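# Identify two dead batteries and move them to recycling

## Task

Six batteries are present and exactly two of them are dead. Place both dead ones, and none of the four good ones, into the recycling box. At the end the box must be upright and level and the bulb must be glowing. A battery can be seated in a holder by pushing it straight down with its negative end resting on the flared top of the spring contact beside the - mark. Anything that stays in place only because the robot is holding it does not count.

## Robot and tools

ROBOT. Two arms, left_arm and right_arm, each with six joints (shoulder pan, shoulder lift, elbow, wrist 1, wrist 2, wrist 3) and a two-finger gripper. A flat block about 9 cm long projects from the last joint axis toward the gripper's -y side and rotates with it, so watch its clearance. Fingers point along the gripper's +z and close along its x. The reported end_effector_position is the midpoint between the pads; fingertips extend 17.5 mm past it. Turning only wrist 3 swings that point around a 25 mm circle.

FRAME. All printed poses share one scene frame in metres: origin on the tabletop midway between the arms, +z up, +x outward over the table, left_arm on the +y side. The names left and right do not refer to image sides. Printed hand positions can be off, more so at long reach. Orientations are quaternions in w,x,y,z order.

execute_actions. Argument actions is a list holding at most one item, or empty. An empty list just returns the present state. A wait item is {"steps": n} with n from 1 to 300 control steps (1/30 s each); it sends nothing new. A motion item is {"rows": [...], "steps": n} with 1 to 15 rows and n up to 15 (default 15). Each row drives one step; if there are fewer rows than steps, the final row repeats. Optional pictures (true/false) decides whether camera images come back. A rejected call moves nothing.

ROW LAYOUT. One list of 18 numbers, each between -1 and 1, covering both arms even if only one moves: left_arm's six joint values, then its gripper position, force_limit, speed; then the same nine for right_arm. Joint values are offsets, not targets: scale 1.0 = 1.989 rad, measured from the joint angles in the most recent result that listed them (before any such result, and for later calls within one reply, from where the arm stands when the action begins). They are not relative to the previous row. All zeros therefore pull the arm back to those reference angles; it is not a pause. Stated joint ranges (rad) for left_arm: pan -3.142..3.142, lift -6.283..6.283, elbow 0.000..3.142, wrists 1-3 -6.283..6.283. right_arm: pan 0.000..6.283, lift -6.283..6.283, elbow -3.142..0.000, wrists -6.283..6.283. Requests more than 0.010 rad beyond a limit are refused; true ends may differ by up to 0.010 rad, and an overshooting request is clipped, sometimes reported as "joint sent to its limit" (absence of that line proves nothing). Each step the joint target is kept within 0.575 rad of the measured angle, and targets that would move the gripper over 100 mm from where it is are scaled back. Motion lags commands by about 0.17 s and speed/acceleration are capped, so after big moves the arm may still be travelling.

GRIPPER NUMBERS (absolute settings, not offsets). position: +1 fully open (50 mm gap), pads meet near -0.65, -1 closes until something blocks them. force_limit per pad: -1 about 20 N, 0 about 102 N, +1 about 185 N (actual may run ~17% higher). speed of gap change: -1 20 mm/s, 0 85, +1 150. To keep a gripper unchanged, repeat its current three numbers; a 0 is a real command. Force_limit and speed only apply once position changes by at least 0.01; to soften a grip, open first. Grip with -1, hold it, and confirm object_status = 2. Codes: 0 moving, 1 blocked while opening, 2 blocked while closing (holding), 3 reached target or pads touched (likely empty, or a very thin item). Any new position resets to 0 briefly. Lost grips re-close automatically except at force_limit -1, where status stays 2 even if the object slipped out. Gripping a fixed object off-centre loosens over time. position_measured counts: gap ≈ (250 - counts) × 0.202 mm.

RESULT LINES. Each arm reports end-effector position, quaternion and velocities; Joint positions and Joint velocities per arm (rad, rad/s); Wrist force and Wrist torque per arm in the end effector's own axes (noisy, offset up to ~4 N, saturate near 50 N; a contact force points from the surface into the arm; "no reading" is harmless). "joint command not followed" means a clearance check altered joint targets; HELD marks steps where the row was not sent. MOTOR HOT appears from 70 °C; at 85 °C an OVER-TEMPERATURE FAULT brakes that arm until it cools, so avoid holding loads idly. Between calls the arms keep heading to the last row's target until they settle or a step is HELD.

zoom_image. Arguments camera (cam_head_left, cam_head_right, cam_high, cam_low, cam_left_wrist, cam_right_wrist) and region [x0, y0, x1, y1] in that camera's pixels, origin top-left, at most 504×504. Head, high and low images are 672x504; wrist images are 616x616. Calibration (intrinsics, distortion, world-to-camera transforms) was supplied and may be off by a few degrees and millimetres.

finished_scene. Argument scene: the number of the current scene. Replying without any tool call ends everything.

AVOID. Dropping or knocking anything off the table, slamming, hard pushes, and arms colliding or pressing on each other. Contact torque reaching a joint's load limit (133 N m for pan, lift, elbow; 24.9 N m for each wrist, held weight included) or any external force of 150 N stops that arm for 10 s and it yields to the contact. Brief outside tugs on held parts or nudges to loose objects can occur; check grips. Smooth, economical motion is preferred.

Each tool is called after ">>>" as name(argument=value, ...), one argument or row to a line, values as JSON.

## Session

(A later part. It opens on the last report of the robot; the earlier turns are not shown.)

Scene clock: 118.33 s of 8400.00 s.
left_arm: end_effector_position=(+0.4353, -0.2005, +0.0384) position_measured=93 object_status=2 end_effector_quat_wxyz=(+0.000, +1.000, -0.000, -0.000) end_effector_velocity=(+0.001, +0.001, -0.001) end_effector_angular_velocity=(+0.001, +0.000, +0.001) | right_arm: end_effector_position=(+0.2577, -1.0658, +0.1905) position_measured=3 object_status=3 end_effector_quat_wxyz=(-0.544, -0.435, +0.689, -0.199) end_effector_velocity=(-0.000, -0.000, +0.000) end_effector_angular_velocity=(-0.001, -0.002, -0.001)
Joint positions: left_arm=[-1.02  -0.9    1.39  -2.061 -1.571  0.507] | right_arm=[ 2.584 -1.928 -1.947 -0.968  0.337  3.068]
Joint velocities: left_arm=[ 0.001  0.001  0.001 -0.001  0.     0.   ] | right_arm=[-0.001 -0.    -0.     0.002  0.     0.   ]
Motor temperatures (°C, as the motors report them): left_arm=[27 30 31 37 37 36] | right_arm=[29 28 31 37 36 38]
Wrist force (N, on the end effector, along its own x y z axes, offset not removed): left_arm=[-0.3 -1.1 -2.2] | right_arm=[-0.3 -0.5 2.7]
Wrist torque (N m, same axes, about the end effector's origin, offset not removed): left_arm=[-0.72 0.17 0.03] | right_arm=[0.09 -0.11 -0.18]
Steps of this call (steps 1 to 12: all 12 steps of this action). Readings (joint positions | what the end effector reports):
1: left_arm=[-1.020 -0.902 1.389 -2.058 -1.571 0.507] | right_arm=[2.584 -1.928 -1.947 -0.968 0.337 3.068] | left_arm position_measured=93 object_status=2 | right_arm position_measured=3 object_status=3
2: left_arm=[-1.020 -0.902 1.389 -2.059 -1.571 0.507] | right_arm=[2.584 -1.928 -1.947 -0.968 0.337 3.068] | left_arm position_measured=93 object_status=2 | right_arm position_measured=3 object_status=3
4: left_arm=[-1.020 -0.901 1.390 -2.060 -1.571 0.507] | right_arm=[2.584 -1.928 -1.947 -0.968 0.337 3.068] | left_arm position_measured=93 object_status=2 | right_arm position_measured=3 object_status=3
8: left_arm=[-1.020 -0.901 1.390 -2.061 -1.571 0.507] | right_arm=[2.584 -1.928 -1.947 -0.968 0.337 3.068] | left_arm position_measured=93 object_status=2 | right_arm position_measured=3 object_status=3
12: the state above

>>> execute_actions(
  actions=[
    {"rows": [[0,0.0006,0.0005,-0.0011,0,0,-1,0,0,0,0,0,0,0,0,1,0,0]], "steps": 12},
  ],
  pictures=false,
)

>>> execute_actions(
  actions=[
    {"rows": [[0,0.0006,0.0005,-0.0011,0,0,-1,0,0,0,0,0,0,0,0,1,0,0]], "steps": 12},
  ],
  pictures=false,
)

Scene clock: 121.33 s of 8400.00 s.
left_arm: end_effector_position=(+0.4353, -0.2005, +0.0374) position_measured=93 object_status=2 end_effector_quat_wxyz=(+0.000, +1.000, -0.000, -0.000) end_effector_velocity=(+0.000, +0.000, +0.000) end_effector_angular_velocity=(-0.001, -0.001, +0.001) | right_arm: end_effector_position=(+0.2577, -1.0658, +0.1905) position_measured=3 object_status=3 end_effector_quat_wxyz=(-0.544, -0.435, +0.689, -0.199) end_effector_velocity=(+0.000, -0.000, -0.000) end_effector_angular_velocity=(+0.000, +0.000, +0.000)
Joint positions: left_arm=[-1.02  -0.899  1.391 -2.063 -1.571  0.507] | right_arm=[ 2.584 -1.928 -1.947 -0.968  0.337  3.068]
Joint velocities: left_arm=[ 0.001 -0.     0.    -0.001 -0.    -0.   ] | right_arm=[ 0.    -0.001  0.     0.001  0.    -0.   ]
Motor temperatures (°C, as the motors report them): left_arm=[27 30 31 37 37 36] | right_arm=[29 28 31 37 36 38]
Wrist force (N, on the end effector, along its own x y z axes, offset not removed): left_arm=[-0.6 -0.9 -0.1] | right_arm=[-0.5 -0.6 1.5]
Wrist torque (N m, same axes, about the end effector's origin, offset not removed): left_arm=[-0.53 0.19 0.15] | right_arm=[0.05 -0.06 -0.10]
Steps of this call (steps 1 to 15: the robot went on to your last target; steps 16 to 78: nothing new was sent; steps 79 to 90: all 12 steps of this action). Readings (joint positions | what the end effector reports):
79: left_arm=[-1.020 -0.900 1.390 -2.061 -1.571 0.507] | right_arm=[2.584 -1.928 -1.947 -0.968 0.337 3.068] | left_arm position_measured=93 object_status=2 | right_arm position_measured=3 object_status=3
80: left_arm=[-1.020 -0.900 1.390 -2.061 -1.571 0.507] | right_arm=[2.584 -1.928 -1.947 -0.968 0.337 3.068] | left_arm position_measured=93 object_status=2 | right_arm position_measured=3 object_status=3
82: left_arm=[-1.020 -0.900 1.391 -2.062 -1.571 0.507] | right_arm=[2.584 -1.928 -1.947 -0.968 0.337 3.068] | left_arm position_measured=93 object_status=2 | right_arm position_measured=3 object_status=3
86: left_arm=[-1.020 -0.899 1.391 -2.063 -1.571 0.507] | right_arm=[2.584 -1.928 -1.947 -0.968 0.337 3.068] | left_arm position_measured=93 object_status=2 | right_arm position_measured=3 object_status=3
90: the state above

Scene clock: 121.73 s of 8400.00 s.
left_arm: end_effector_position=(+0.4353, -0.2004, +0.0363) position_measured=93 object_status=2 end_effector_quat_wxyz=(+0.000, +1.000, -0.000, -0.000) end_effector_velocity=(-0.000, -0.000, -0.001) end_effector_angular_velocity=(+0.001, +0.000, -0.000) | right_arm: end_effector_position=(+0.2577, -1.0658, +0.1905) position_measured=3 object_status=3 end_effector_quat_wxyz=(-0.544, -0.435, +0.689, -0.199) end_effector_velocity=(-0.001, -0.000, -0.000) end_effector_angular_velocity=(+0.000, -0.000, -0.001)
Joint positions: left_arm=[-1.02  -0.898  1.392 -2.065 -1.571  0.507] | right_arm=[ 2.584 -1.928 -1.947 -0.968  0.337  3.068]
Joint velocities: left_arm=[-0.     0.001  0.    -0.001 -0.    -0.   ] | right_arm=[-0.001 -0.001 -0.     0.     0.     0.   ]
Motor temperatures (°C, as the motors report them): left_arm=[27 30 31 37 37 36] | right_arm=[29 28 31 37 36 38]
Wrist force (N, on the end effector, along its own x y z axes, offset not removed): left_arm=[-0.5 0.0 -0.3] | right_arm=[0.4 0.9 1.9]
Wrist torque (N m, same axes, about the end effector's origin, offset not removed): left_arm=[-0.38 0.22 0.23] | right_arm=[0.27 -0.20 -0.18]
Steps of this call (steps 1 to 12: all 12 steps of this action). Readings (joint positions | what the end effector reports):
1: left_arm=[-1.020 -0.899 1.391 -2.063 -1.571 0.507] | right_arm=[2.584 -1.928 -1.947 -0.968 0.337 3.068] | left_arm position_measured=93 object_status=2 | right_arm position_measured=3 object_status=3
2: left_arm=[-1.020 -0.899 1.391 -2.063 -1.571 0.507] | right_arm=[2.584 -1.928 -1.947 -0.968 0.337 3.068] | left_arm position_measured=93 object_status=2 | right_arm position_measured=3 object_status=3
4: left_arm=[-1.020 -0.899 1.392 -2.064 -1.571 0.507] | right_arm=[2.584 -1.928 -1.947 -0.968 0.337 3.068] | left_arm position_measured=93 object_status=2 | right_arm position_measured=3 object_status=3
8: left_arm=[-1.020 -0.898 1.392 -2.065 -1.571 0.507] | right_arm=[2.584 -1.928 -1.947 -0.968 0.337 3.068] | left_arm position_measured=93 object_status=2 | right_arm position_measured=3 object_status=3
12: the state above

>>> execute_actions(
  actions=[
    {"rows": [[0,0.0006,0.0005,-0.0011,0,0,-1,0,0,0,0,0,0,0,0,1,0,0]], "steps": 12},
  ],
  pictures=false,
)

Scene clock: 123.30 s of 8400.00 s.
left_arm: end_effector_position=(+0.4353, -0.2005, +0.0354) position_measured=93 object_status=2 end_effector_quat_wxyz=(+0.000, +1.000, -0.000, -0.000) end_effector_velocity=(+0.000, +0.001, -0.002) end_effector_angular_velocity=(+0.001, +0.001, +0.001) | right_arm: end_effector_position=(+0.2577, -1.0658, +0.1905) position_measured=3 object_status=3 end_effector_quat_wxyz=(-0.544, -0.435, +0.689, -0.199) end_effector_velocity=(+0.001, +0.000, +0.000) end_effector_angular_velocity=(-0.000, -0.000, +0.001)
Joint positions: left_arm=[-1.02  -0.897  1.393 -2.067 -1.571  0.507] | right_arm=[ 2.584 -1.928 -1.947 -0.968  0.337  3.068]
Joint velocities: left_arm=[ 0.001  0.002  0.001 -0.001  0.    -0.   ] | right_arm=[ 0.001  0.    -0.     0.     0.     0.   ]
Motor temperatures (°C, as the motors report them): left_arm=[27 30 31 37 37 36] | right_arm=[29 28 31 37 36 38]
Wrist force (N, on the end effector, along its own x y z axes, offset not removed): left_arm=[-4.9 -3.9 -32.0] | right_arm=[-1.3 -0.2 3.7]
Wrist torque (N m, same axes, about the end effector's origin, offset not removed): left_arm=[0.10 -0.09 -0.06] | right_arm=[0.12 0.02 -0.07]
Steps of this call (steps 1 to 15: the robot went on to your last target; steps 16 to 35: nothing new was sent; steps 36 to 47: all 12 steps of this action). Readings (joint positions | what the end effector reports):
36: left_arm=[-1.020 -0.898 1.392 -2.065 -1.571 0.507] | right_arm=[2.584 -1.928 -1.947 -0.968 0.337 3.068] | left_arm position_measured=93 object_status=2 | right_arm position_measured=3 object_status=3
37: left_arm=[-1.020 -0.898 1.392 -2.066 -1.571 0.507] | right_arm=[2.584 -1.928 -1.947 -0.968 0.337 3.068] | left_arm position_measured=93 object_status=2 | right_arm position_measured=3 object_status=3
39: left_arm=[-1.020 -0.898 1.393 -2.066 -1.571 0.507] | right_arm=[2.584 -1.928 -1.947 -0.968 0.337 3.068] | left_arm position_measured=93 object_status=2 | right_arm position_measured=3 object_status=3
43: left_arm=[-1.020 -0.897 1.393 -2.067 -1.571 0.507] | right_arm=[2.584 -1.928 -1.947 -0.968 0.337 3.068] | left_arm position_measured=93 object_status=2 | right_arm position_measured=3 object_status=3
47: the state above

>>> execute_actions(
  actions=[
    {"rows": [[0,0,0,0,0,0,1,0,0,0,0,0,0,0,0,1,0,0]], "steps": 10},
  ],
  pictures=false,
)

>>> execute_actions(
  actions=[
    {"rows": [[0,-0.028,-0.029,0.057,0,0,1,0,0,0,0,0,0,0,0,1,0,0]], "steps": 15},
  ],
)

>>> zoom_image(
  camera="cam_high",
  region=[200, 230, 320, 340],
)

>>> zoom_image(
  camera="cam_left_wrist",
  region=[260, 100, 500, 340],
)

Scene clock: 126.53 s of 8400.00 s.
left_arm: end_effector_position=(+0.4353, -0.2004, +0.0353) position_measured=3 object_status=0 end_effector_quat_wxyz=(+0.000, +1.000, -0.000, -0.000) end_effector_velocity=(+0.000, -0.001, +0.001) end_effector_angular_velocity=(-0.002, -0.001, -0.001) | right_arm: end_effector_position=(+0.2577, -1.0658, +0.1905) position_measured=3 object_status=3 end_effector_quat_wxyz=(-0.544, -0.435, +0.689, -0.199) end_effector_velocity=(+0.000, +0.000, -0.000) end_effector_angular_velocity=(+0.000, +0.000, +0.000)
Joint positions: left_arm=[-1.02  -0.897  1.393 -2.067 -1.571  0.507] | right_arm=[ 2.584 -1.928 -1.947 -0.968  0.337  3.068]
Joint velocities: left_arm=[-0.    -0.001 -0.001 -0.     0.     0.001] | right_arm=[ 0. -0. -0. -0. -0.  0.]
Motor temperatures (°C, as the motors report them): left_arm=[27 30 31 37 37 36] | right_arm=[29 28 31 37 36 38]
Wrist force (N, on the end effector, along its own x y z axes, offset not removed): left_arm=[-1.4 -3.0 1.9] | right_arm=[0.2 0.7 2.8]
Wrist torque (N m, same axes, about the end effector's origin, offset not removed): left_arm=[-0.84 0.43 0.14] | right_arm=[0.21 -0.14 -0.16]
Steps of this call (steps 1 to 15: the robot went on to your last target; steps 16 to 87: nothing new was sent; steps 88 to 97: all 10 steps of this action). Readings (joint positions | what the end effector reports):
88: left_arm=[-1.020 -0.897 1.393 -2.067 -1.571 0.507] | right_arm=[2.584 -1.928 -1.947 -0.968 0.337 3.068] | left_arm position_measured=88 object_status=0 | right_arm position_measured=3 object_status=3
89: left_arm=[-1.020 -0.897 1.393 -2.067 -1.571 0.507] | right_arm=[2.584 -1.928 -1.947 -0.968 0.337 3.068] | left_arm position_measured=74 object_status=0 | right_arm position_measured=3 object_status=3
91: left_arm=[-1.020 -0.897 1.393 -2.067 -1.571 0.507] | right_arm=[2.584 -1.928 -1.947 -0.968 0.337 3.068] | left_arm position_measured=46 object_status=0 | right_arm position_measured=3 object_status=3
95: left_arm=[-1.020 -0.897 1.393 -2.067 -1.571 0.507] | right_arm=[2.584 -1.928 -1.947 -0.968 0.337 3.068] | left_arm position_measured=3 object_status=0 | right_arm position_measured=3 object_status=3
97: the state above

Scene clock: 127.03 s of 8400.00 s.
left_arm: end_effector_position=(+0.4353, -0.2006, +0.0884) position_measured=3 object_status=3 end_effector_quat_wxyz=(+0.000, +1.000, -0.000, -0.000) end_effector_velocity=(-0.001, +0.001, +0.011) end_effector_angular_velocity=(+0.002, +0.001, -0.001) | right_arm: end_effector_position=(+0.2577, -1.0658, +0.1905) position_measured=3 object_status=3 end_effector_quat_wxyz=(-0.544, -0.435, +0.689, -0.199) end_effector_velocity=(-0.000, +0.000, +0.000) end_effector_angular_velocity=(+0.000, -0.000, -0.000)
Joint positions: left_arm=[-1.02  -0.951  1.337 -1.957 -1.571  0.507] | right_arm=[ 2.584 -1.928 -1.947 -0.968  0.337  3.068]
Joint velocities: left_arm=[-0.    -0.011 -0.012  0.026 -0.     0.001] | right_arm=[-0.     0.001  0.    -0.001  0.    -0.   ]
Motor temperatures (°C, as the motors report them): left_arm=[27 30 31 37 37 36] | right_arm=[29 28 31 37 36 38]
Wrist force (N, on the end effector, along its own x y z axes, offset not removed): left_arm=[0.6 -1.1 0.8] | right_arm=[0.1 0.3 0.8]
Wrist torque (N m, same axes, about the end effector's origin, offset not removed): left_arm=[-0.56 -0.13 0.16] | right_arm=[0.14 -0.10 -0.10]
Steps of this call (steps 1 to 15: all 15 steps of this action). Readings (joint positions | what the end effector reports):
1: left_arm=[-1.020 -0.897 1.393 -2.067 -1.571 0.507] | right_arm=[2.584 -1.928 -1.947 -0.968 0.337 3.068] | left_arm position_measured=3 object_status=0 | right_arm position_measured=3 object_status=3
2: left_arm=[-1.020 -0.902 1.388 -2.061 -1.571 0.507] | right_arm=[2.584 -1.928 -1.947 -0.968 0.337 3.068] | left_arm position_measured=3 object_status=0 | right_arm position_measured=3 object_status=3
4: left_arm=[-1.020 -0.922 1.367 -2.024 -1.571 0.507] | right_arm=[2.584 -1.928 -1.947 -0.968 0.337 3.068] | left_arm position_measured=3 object_status=3 | right_arm position_measured=3 object_status=3
8: left_arm=[-1.020 -0.943 1.346 -1.976 -1.571 0.507] | right_arm=[2.584 -1.928 -1.947 -0.968 0.337 3.068] | left_arm position_measured=3 object_status=3 | right_arm position_measured=3 object_status=3
15: the state above
camera_calibration (this result's frames):
cam_left_wrist: T_world_to_cam=[[0.999802, 0.0179732, 0.00856482, -0.438508], [0.015052, -0.96393, 0.265729, -0.219567], [0.0130319, -0.265547, -0.96401, 0.174138], [0, 0, 0, 1]] pos_world=[0.439456, -0.157524, 0.229972]
cam_right_wrist: T_world_to_cam=[[-0.0337286, -0.319321, 0.947046, -0.518626], [-0.590759, 0.770694, 0.23882, 0.922351], [-0.806143, -0.551421, -0.214636, -0.191299], [0, 0, 0, 1]] pos_world=[0.373179, -0.981945, 0.229827]

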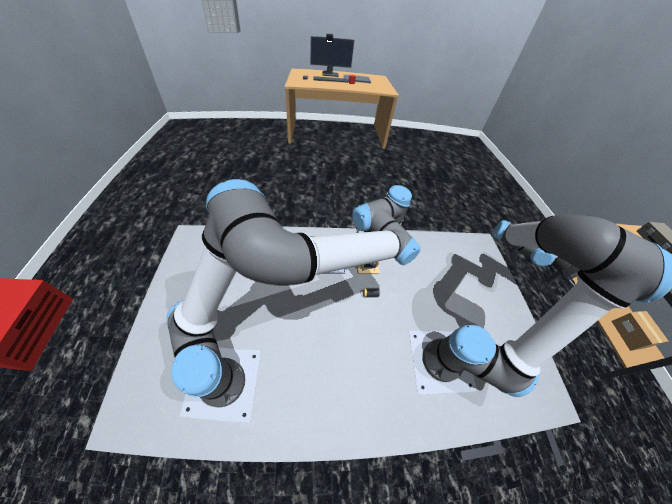

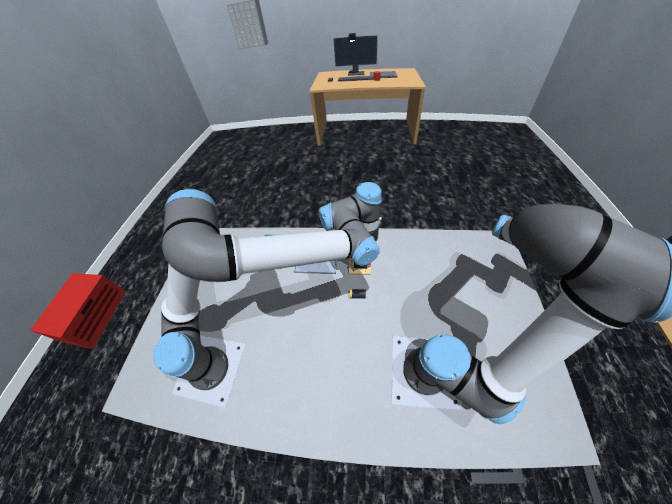

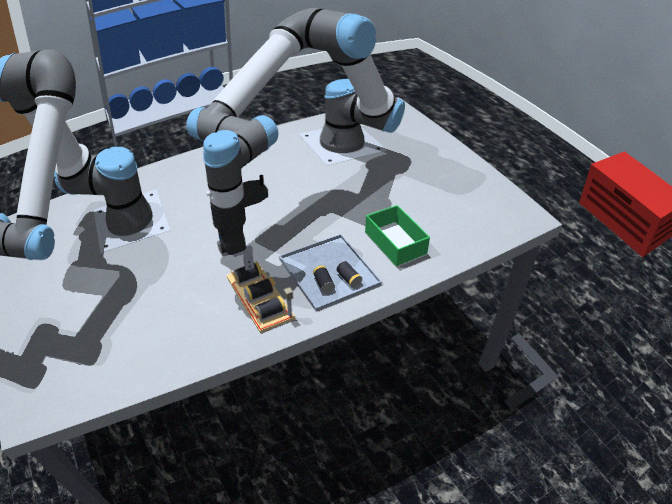

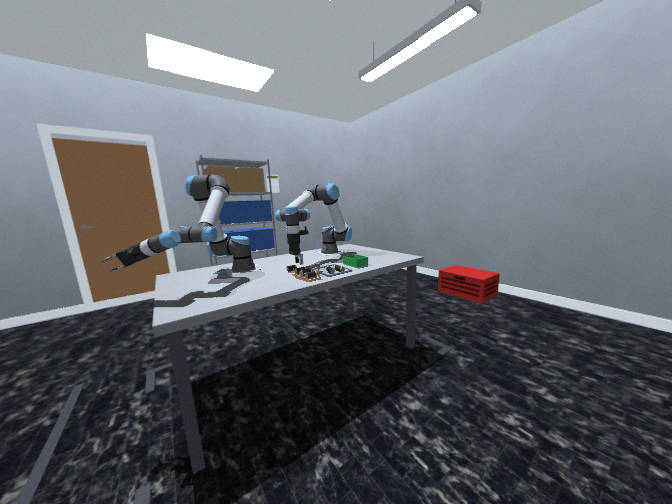

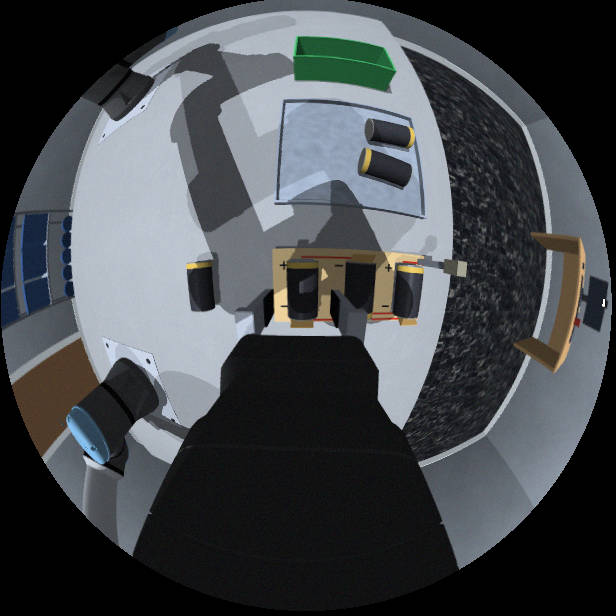

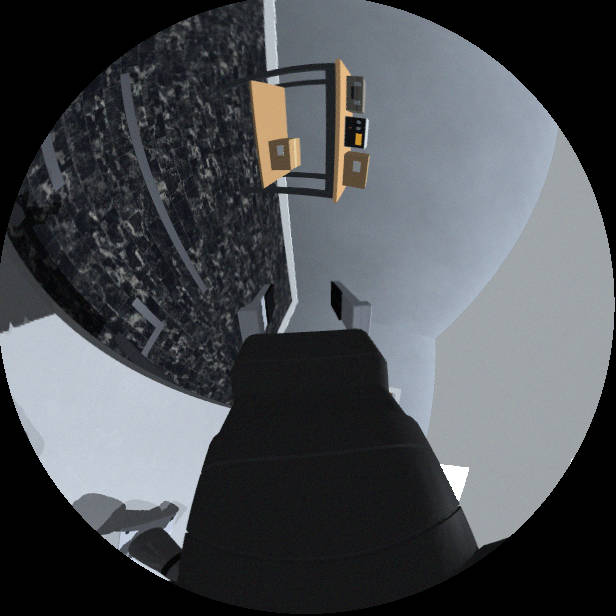

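Region (200, 230, 320, 340) of cam_high's 672x504 image, scaled by 4.200, with more detail than that image has; it fills the top 462 rows of this view, and the rest is white.

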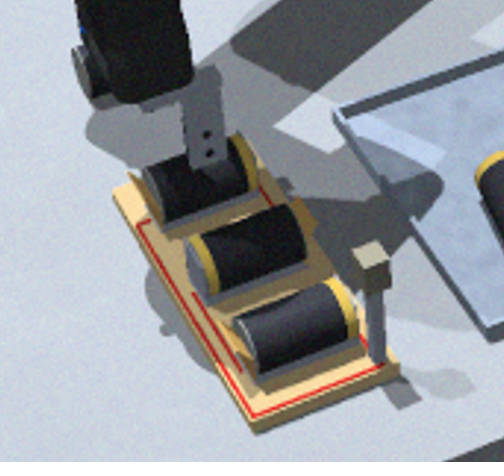

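Region (260, 100, 500, 340) of cam_left_wrist's 616x616 image, scaled by 2.100, with more detail than that image has.

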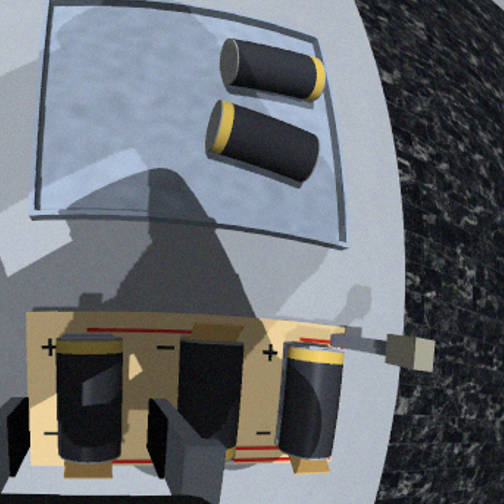

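>>> execute_actions(
  actions=[
    {"rows": [[0.0385,0.0529,-0.0661,0.0132,0,0.0385,1,0,0,0,0,0,0,0,0,1,0,0]], "steps": 15},
  ],
  pictures=false,
)

>>> execute_actions(
  actions=[
    {"steps": 12},
  ],
)

>>> zoom_image(
  camera="cam_left_wrist",
  region=[220, 100, 460, 340],
)

Scene clock: 141.27 s of 8400.00 s.
left_arm: end_effector_position=(+0.4962, -0.1961, +0.0707) position_measured=3 object_status=3 end_effector_quat_wxyz=(+0.000, +1.000, -0.000, -0.000) end_effector_velocity=(+0.014, +0.000, -0.004) end_effector_angular_velocity=(-0.003, -0.002, +0.000) | right_arm: end_effector_position=(+0.2577, -1.0658, +0.1905) position_measured=3 object_status=3 end_effector_quat_wxyz=(-0.544, -0.435, +0.689, -0.199) end_effector_velocity=(+0.001, +0.000, -0.000) end_effector_angular_velocity=(+0.001, +0.000, +0.002)
Joint positions: left_arm=[-0.945 -0.849  1.209 -1.931 -1.571  0.582] | right_arm=[ 2.584 -1.928 -1.947 -0.968  0.337  3.068]
Joint velocities: left_arm=[ 0.016  0.023 -0.031  0.004  0.     0.016] | right_arm=[ 0.002 -0.001  0.    -0.     0.     0.   ]
Motor temperatures (°C, as the motors report them): left_arm=[27 31 31 37 37 36] | right_arm=[29 28 31 37 36 38]
Wrist force (N, on the end effector, along its own x y z axes, offset not removed): left_arm=[0.0 0.0 1.1] | right_arm=[-0.1 0.3 2.4]
Wrist torque (N m, same axes, about the end effector's origin, offset not removed): left_arm=[-0.16 0.20 0.01] | right_arm=[0.16 -0.08 -0.09]
Steps of this call (steps 1 to 15: the robot went on to your last target; steps 16 to 90: nothing new was sent; then 10.73 s passed at rest; steps 91 to 105: all 15 steps of this action). Readings (joint positions | what the end effector reports):
91: left_arm=[-1.019 -0.952 1.335 -1.954 -1.571 0.508] | right_arm=[2.584 -1.928 -1.947 -0.968 0.337 3.068] | left_arm position_measured=3 object_status=3 | right_arm position_measured=3 object_status=3
92: left_arm=[-1.014 -0.947 1.329 -1.951 -1.571 0.513] | right_arm=[2.584 -1.928 -1.947 -0.968 0.337 3.068] | left_arm position_measured=3 object_status=3 | right_arm position_measured=3 object_status=3
94: left_arm=[-0.987 -0.911 1.287 -1.943 -1.571 0.540] | right_arm=[2.584 -1.928 -1.947 -0.968 0.337 3.068] | left_arm position_measured=3 object_status=3 | right_arm position_measured=3 object_status=3
98: left_arm=[-0.957 -0.867 1.232 -1.935 -1.571 0.570] | right_arm=[2.584 -1.928 -1.947 -0.968 0.337 3.068] | left_arm position_measured=3 object_status=3 | right_arm position_measured=3 object_status=3
105: the state above

Scene clock: 141.67 s of 8400.00 s.
left_arm: end_effector_position=(+0.4978, -0.1960, +0.0702) position_measured=3 object_status=3 end_effector_quat_wxyz=(+0.000, +1.000, -0.000, -0.000) end_effector_velocity=(+0.000, -0.000, +0.000) end_effector_angular_velocity=(-0.000, -0.000, -0.000) | right_arm: end_effector_position=(+0.2577, -1.0658, +0.1905) position_measured=3 object_status=3 end_effector_quat_wxyz=(-0.544, -0.435, +0.689, -0.199) end_effector_velocity=(-0.000, -0.000, -0.000) end_effector_angular_velocity=(+0.001, +0.001, -0.000)
Joint positions: left_arm=[-0.943 -0.846  1.206 -1.931 -1.571  0.584] | right_arm=[ 2.584 -1.928 -1.947 -0.968  0.337  3.068]
Joint velocities: left_arm=[ 0.     0.    -0.001  0.     0.     0.001] | right_arm=[-0. -0. -0. -0.  0. -0.]
Motor temperatures (°C, as the motors report them): left_arm=[27 31 31 37 37 36] | right_arm=[29 28 31 37 36 38]
Wrist force (N, on the end effector, along its own x y z axes, offset not removed): left_arm=[2.2 -0.9 0.7] | right_arm=[0.8 0.9 0.8]
Wrist torque (N m, same axes, about the end effector's origin, offset not removed): left_arm=[-0.38 -0.20 0.23] | right_arm=[0.27 -0.31 -0.14]
Steps of this call (steps 1 to 12: the robot went on to your last target). Readings (joint positions | what the end effector reports):
1: left_arm=[-0.944 -0.848 1.208 -1.931 -1.571 0.583] | right_arm=[2.584 -1.928 -1.947 -0.968 0.337 3.068] | left_arm position_measured=3 object_status=3 | right_arm position_measured=3 object_status=3
2: left_arm=[-0.944 -0.848 1.207 -1.931 -1.571 0.583] | right_arm=[2.584 -1.928 -1.947 -0.968 0.337 3.068] | left_arm position_measured=3 object_status=3 | right_arm position_measured=3 object_status=3
4: left_arm=[-0.944 -0.847 1.207 -1.931 -1.571 0.583] | right_arm=[2.584 -1.928 -1.947 -0.968 0.337 3.068] | left_arm position_measured=3 object_status=3 | right_arm position_measured=3 object_status=3
8: left_arm=[-0.943 -0.846 1.206 -1.931 -1.571 0.584] | right_arm=[2.584 -1.928 -1.947 -0.968 0.337 3.068] | left_arm position_measured=3 object_status=3 | right_arm position_measured=3 object_status=3
12: the state above
camera_calibration (this result's frames):
cam_left_wrist: T_world_to_cam=[[0.999802, 0.0179631, 0.00861885, -0.500883], [0.0150277, -0.963927, 0.265743, -0.21124], [0.0130815, -0.265561, -0.964005, 0.156946], [0, 0, 0, 1]] pos_world=[0.501905, -0.152944, 0.21175]
cam_right_wrist: T_world_to_cam=[[-0.0337285, -0.319321, 0.947046, -0.518626], [-0.590759, 0.770694, 0.23882, 0.922351], [-0.806143, -0.551421, -0.214636, -0.191299], [0, 0, 0, 1]] pos_world=[0.373179, -0.981945, 0.229827]

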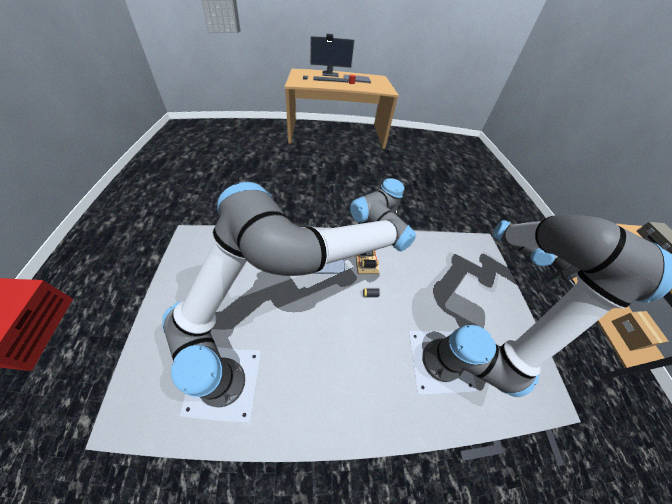

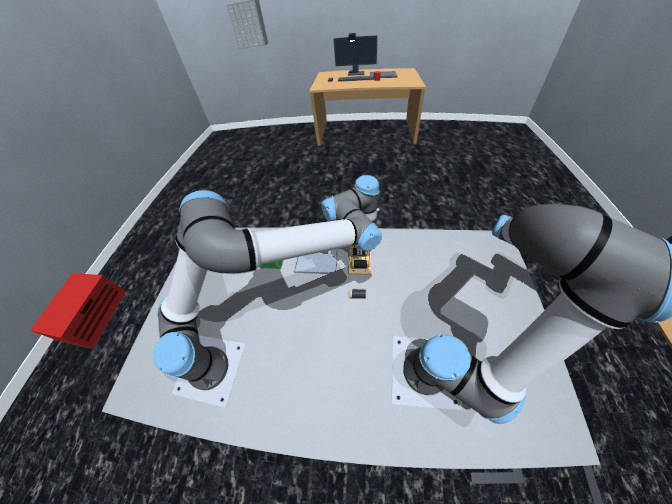

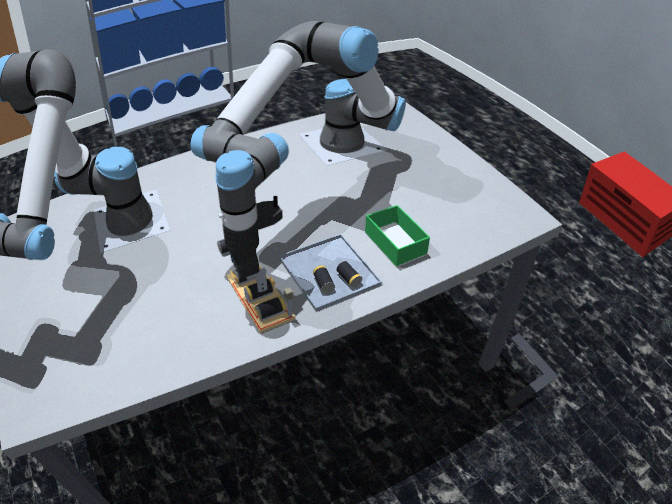

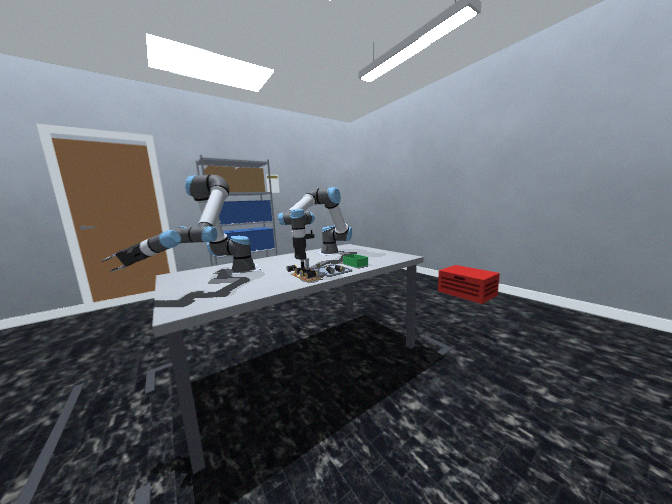

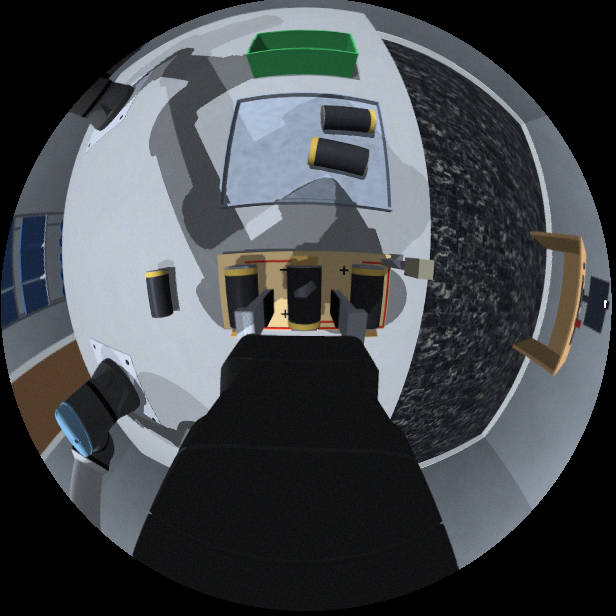

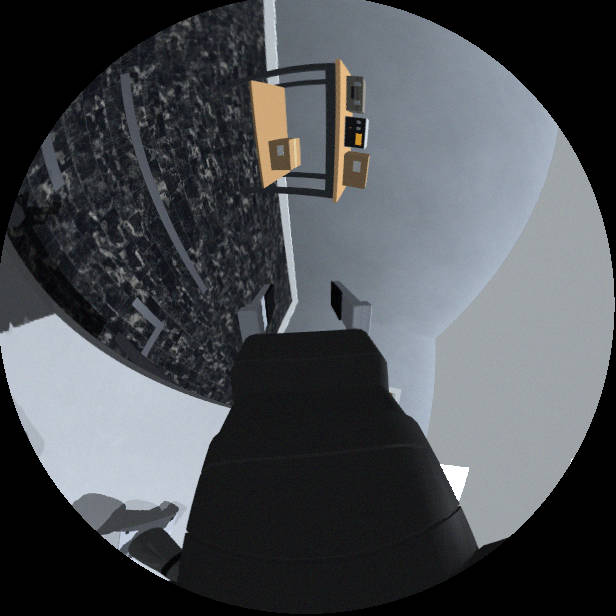

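Region (220, 100, 460, 340) of cam_left_wrist's 616x616 image, scaled by 2.100, with more detail than that image has.

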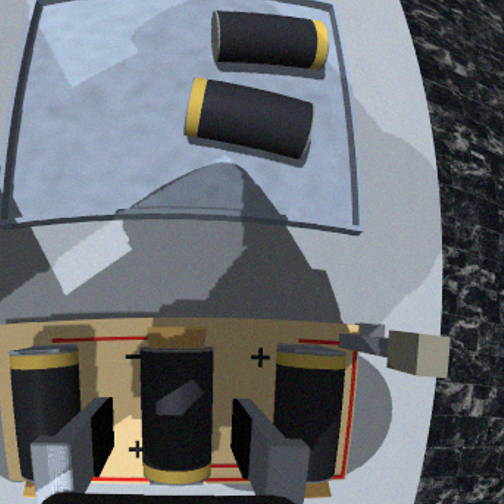

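>>> execute_actions(
  actions=[],
)

Scene clock: 150.07 s of 8400.00 s.
left_arm: end_effector_position=(+0.4978, -0.1960, +0.0702) position_measured=3 object_status=3 end_effector_quat_wxyz=(+0.000, +1.000, -0.000, -0.000) end_effector_velocity=(-0.000, -0.000, -0.001) end_effector_angular_velocity=(+0.001, +0.000, +0.000) | right_arm: end_effector_position=(+0.2577, -1.0658, +0.1905) position_measured=3 object_status=3 end_effector_quat_wxyz=(-0.544, -0.435, +0.689, -0.199) end_effector_velocity=(+0.000, -0.000, +0.000) end_effector_angular_velocity=(-0.001, -0.000, +0.000)
Joint positions: left_arm=[-0.943 -0.846  1.205 -1.931 -1.571  0.584] | right_arm=[ 2.584 -1.928 -1.947 -0.968  0.337  3.068]
Joint velocities: left_arm=[-0.001  0.001  0.    -0.     0.    -0.001] | right_arm=[ 0.  0. -0.  0. -0.  0.]
Motor temperatures (°C, as the motors report them): left_arm=[27 31 31 37 37 36] | right_arm=[29 28 31 37 36 38]
Wrist force (N, on the end effector, along its own x y z axes, offset not removed): left_arm=[-5.0 -2.6 3.7] | right_arm=[-0.7 0.7 3.2]
Wrist torque (N m, same axes, about the end effector's origin, offset not removed): left_arm=[-0.74 1.00 0.26] | right_arm=[0.25 -0.13 -0.14]
Steps of this call (steps 1 to 15: the robot went on to your last target; steps 16 to 90: nothing new was sent; then 5.40 s passed at rest). Readings (joint positions | what the end effector reports):
1: left_arm=[-0.943 -0.846 1.206 -1.931 -1.571 0.584] | right_arm=[2.584 -1.928 -1.947 -0.968 0.337 3.068] | left_arm position_measured=3 object_status=3 | right_arm position_measured=3 object_status=3
2: left_arm=[-0.943 -0.846 1.205 -1.931 -1.571 0.584] | right_arm=[2.584 -1.928 -1.947 -0.968 0.337 3.068] | left_arm position_measured=3 object_status=3 | right_arm position_measured=3 object_status=3
4: left_arm=[-0.943 -0.846 1.205 -1.931 -1.571 0.584] | right_arm=[2.584 -1.928 -1.947 -0.968 0.337 3.068] | left_arm position_measured=3 object_status=3 | right_arm position_measured=3 object_status=3
8: left_arm=[-0.943 -0.846 1.205 -1.931 -1.571 0.584] | right_arm=[2.584 -1.928 -1.947 -0.968 0.337 3.068] | left_arm position_measured=3 object_status=3 | right_arm position_measured=3 object_status=3
90: the state above
All arms were judged still, so your last target was given up. Only a new action makes them travel on or press farther. Fingers that are still opening or closing keep moving.
camera_calibration (this result's frames):
cam_left_wrist: T_world_to_cam=[[0.999801, 0.0179734, 0.00862189, -0.50094], [0.0150368, -0.963925, 0.265747, -0.211232], [0.0130872, -0.265565, -0.964004, 0.156927], [0, 0, 0, 1]] pos_world=[0.501963, -0.152934, 0.211732]
cam_right_wrist: T_world_to_cam=[[-0.0337285, -0.319321, 0.947046, -0.518626], [-0.590759, 0.770694, 0.23882, 0.922351], [-0.806143, -0.551421, -0.214636, -0.1913], [0, 0, 0, 1]] pos_world=[0.373179, -0.981945, 0.229827]

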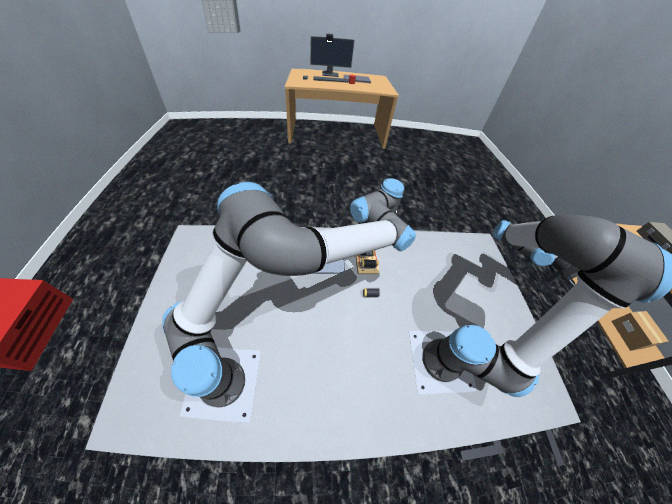

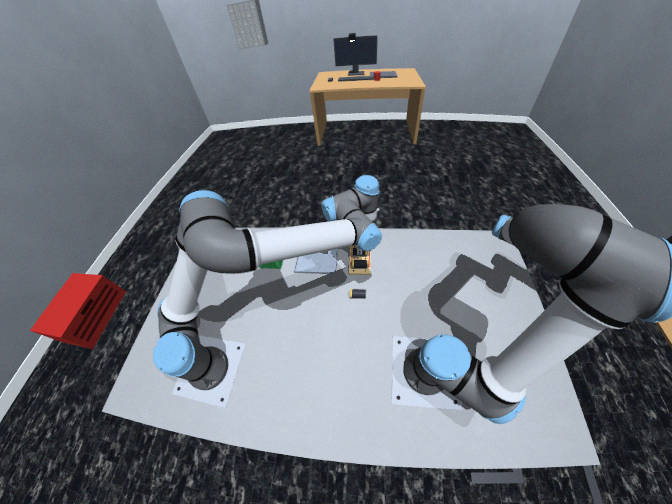

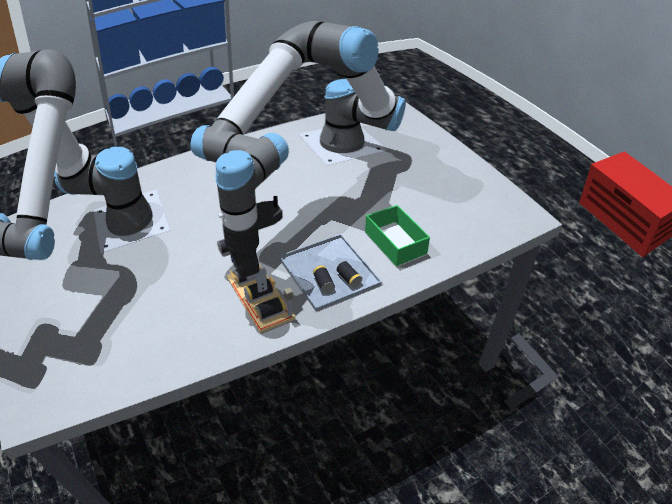

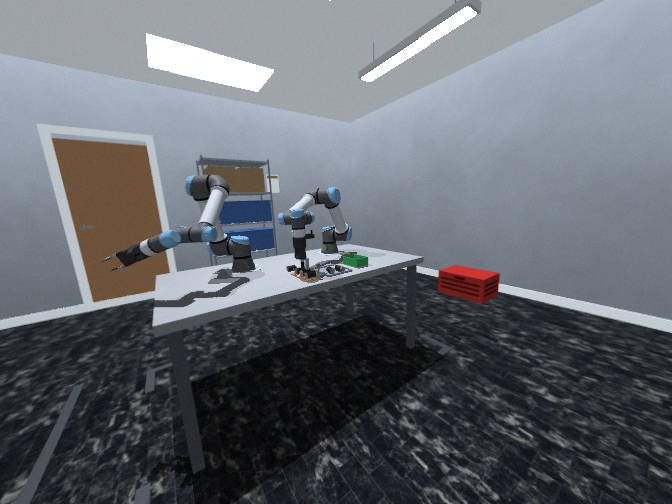

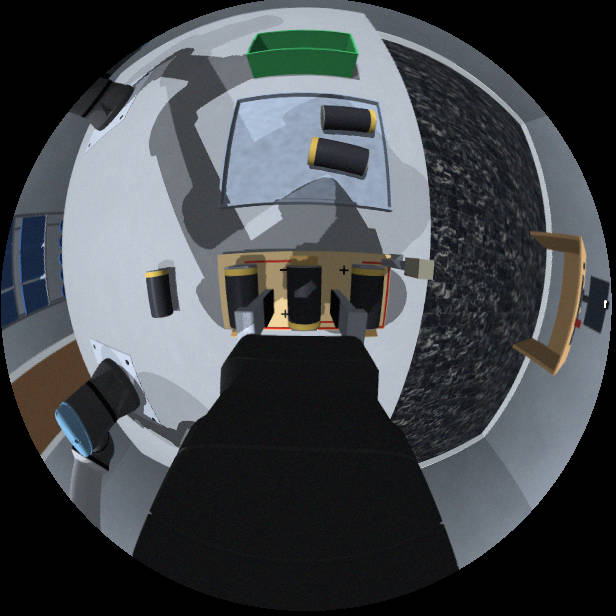

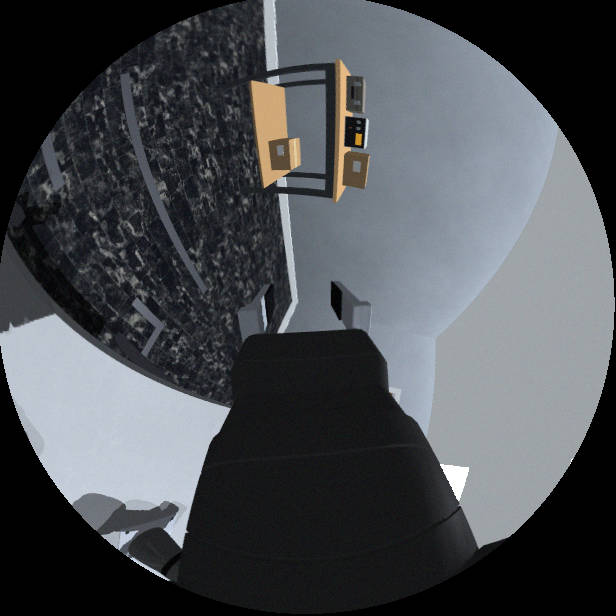

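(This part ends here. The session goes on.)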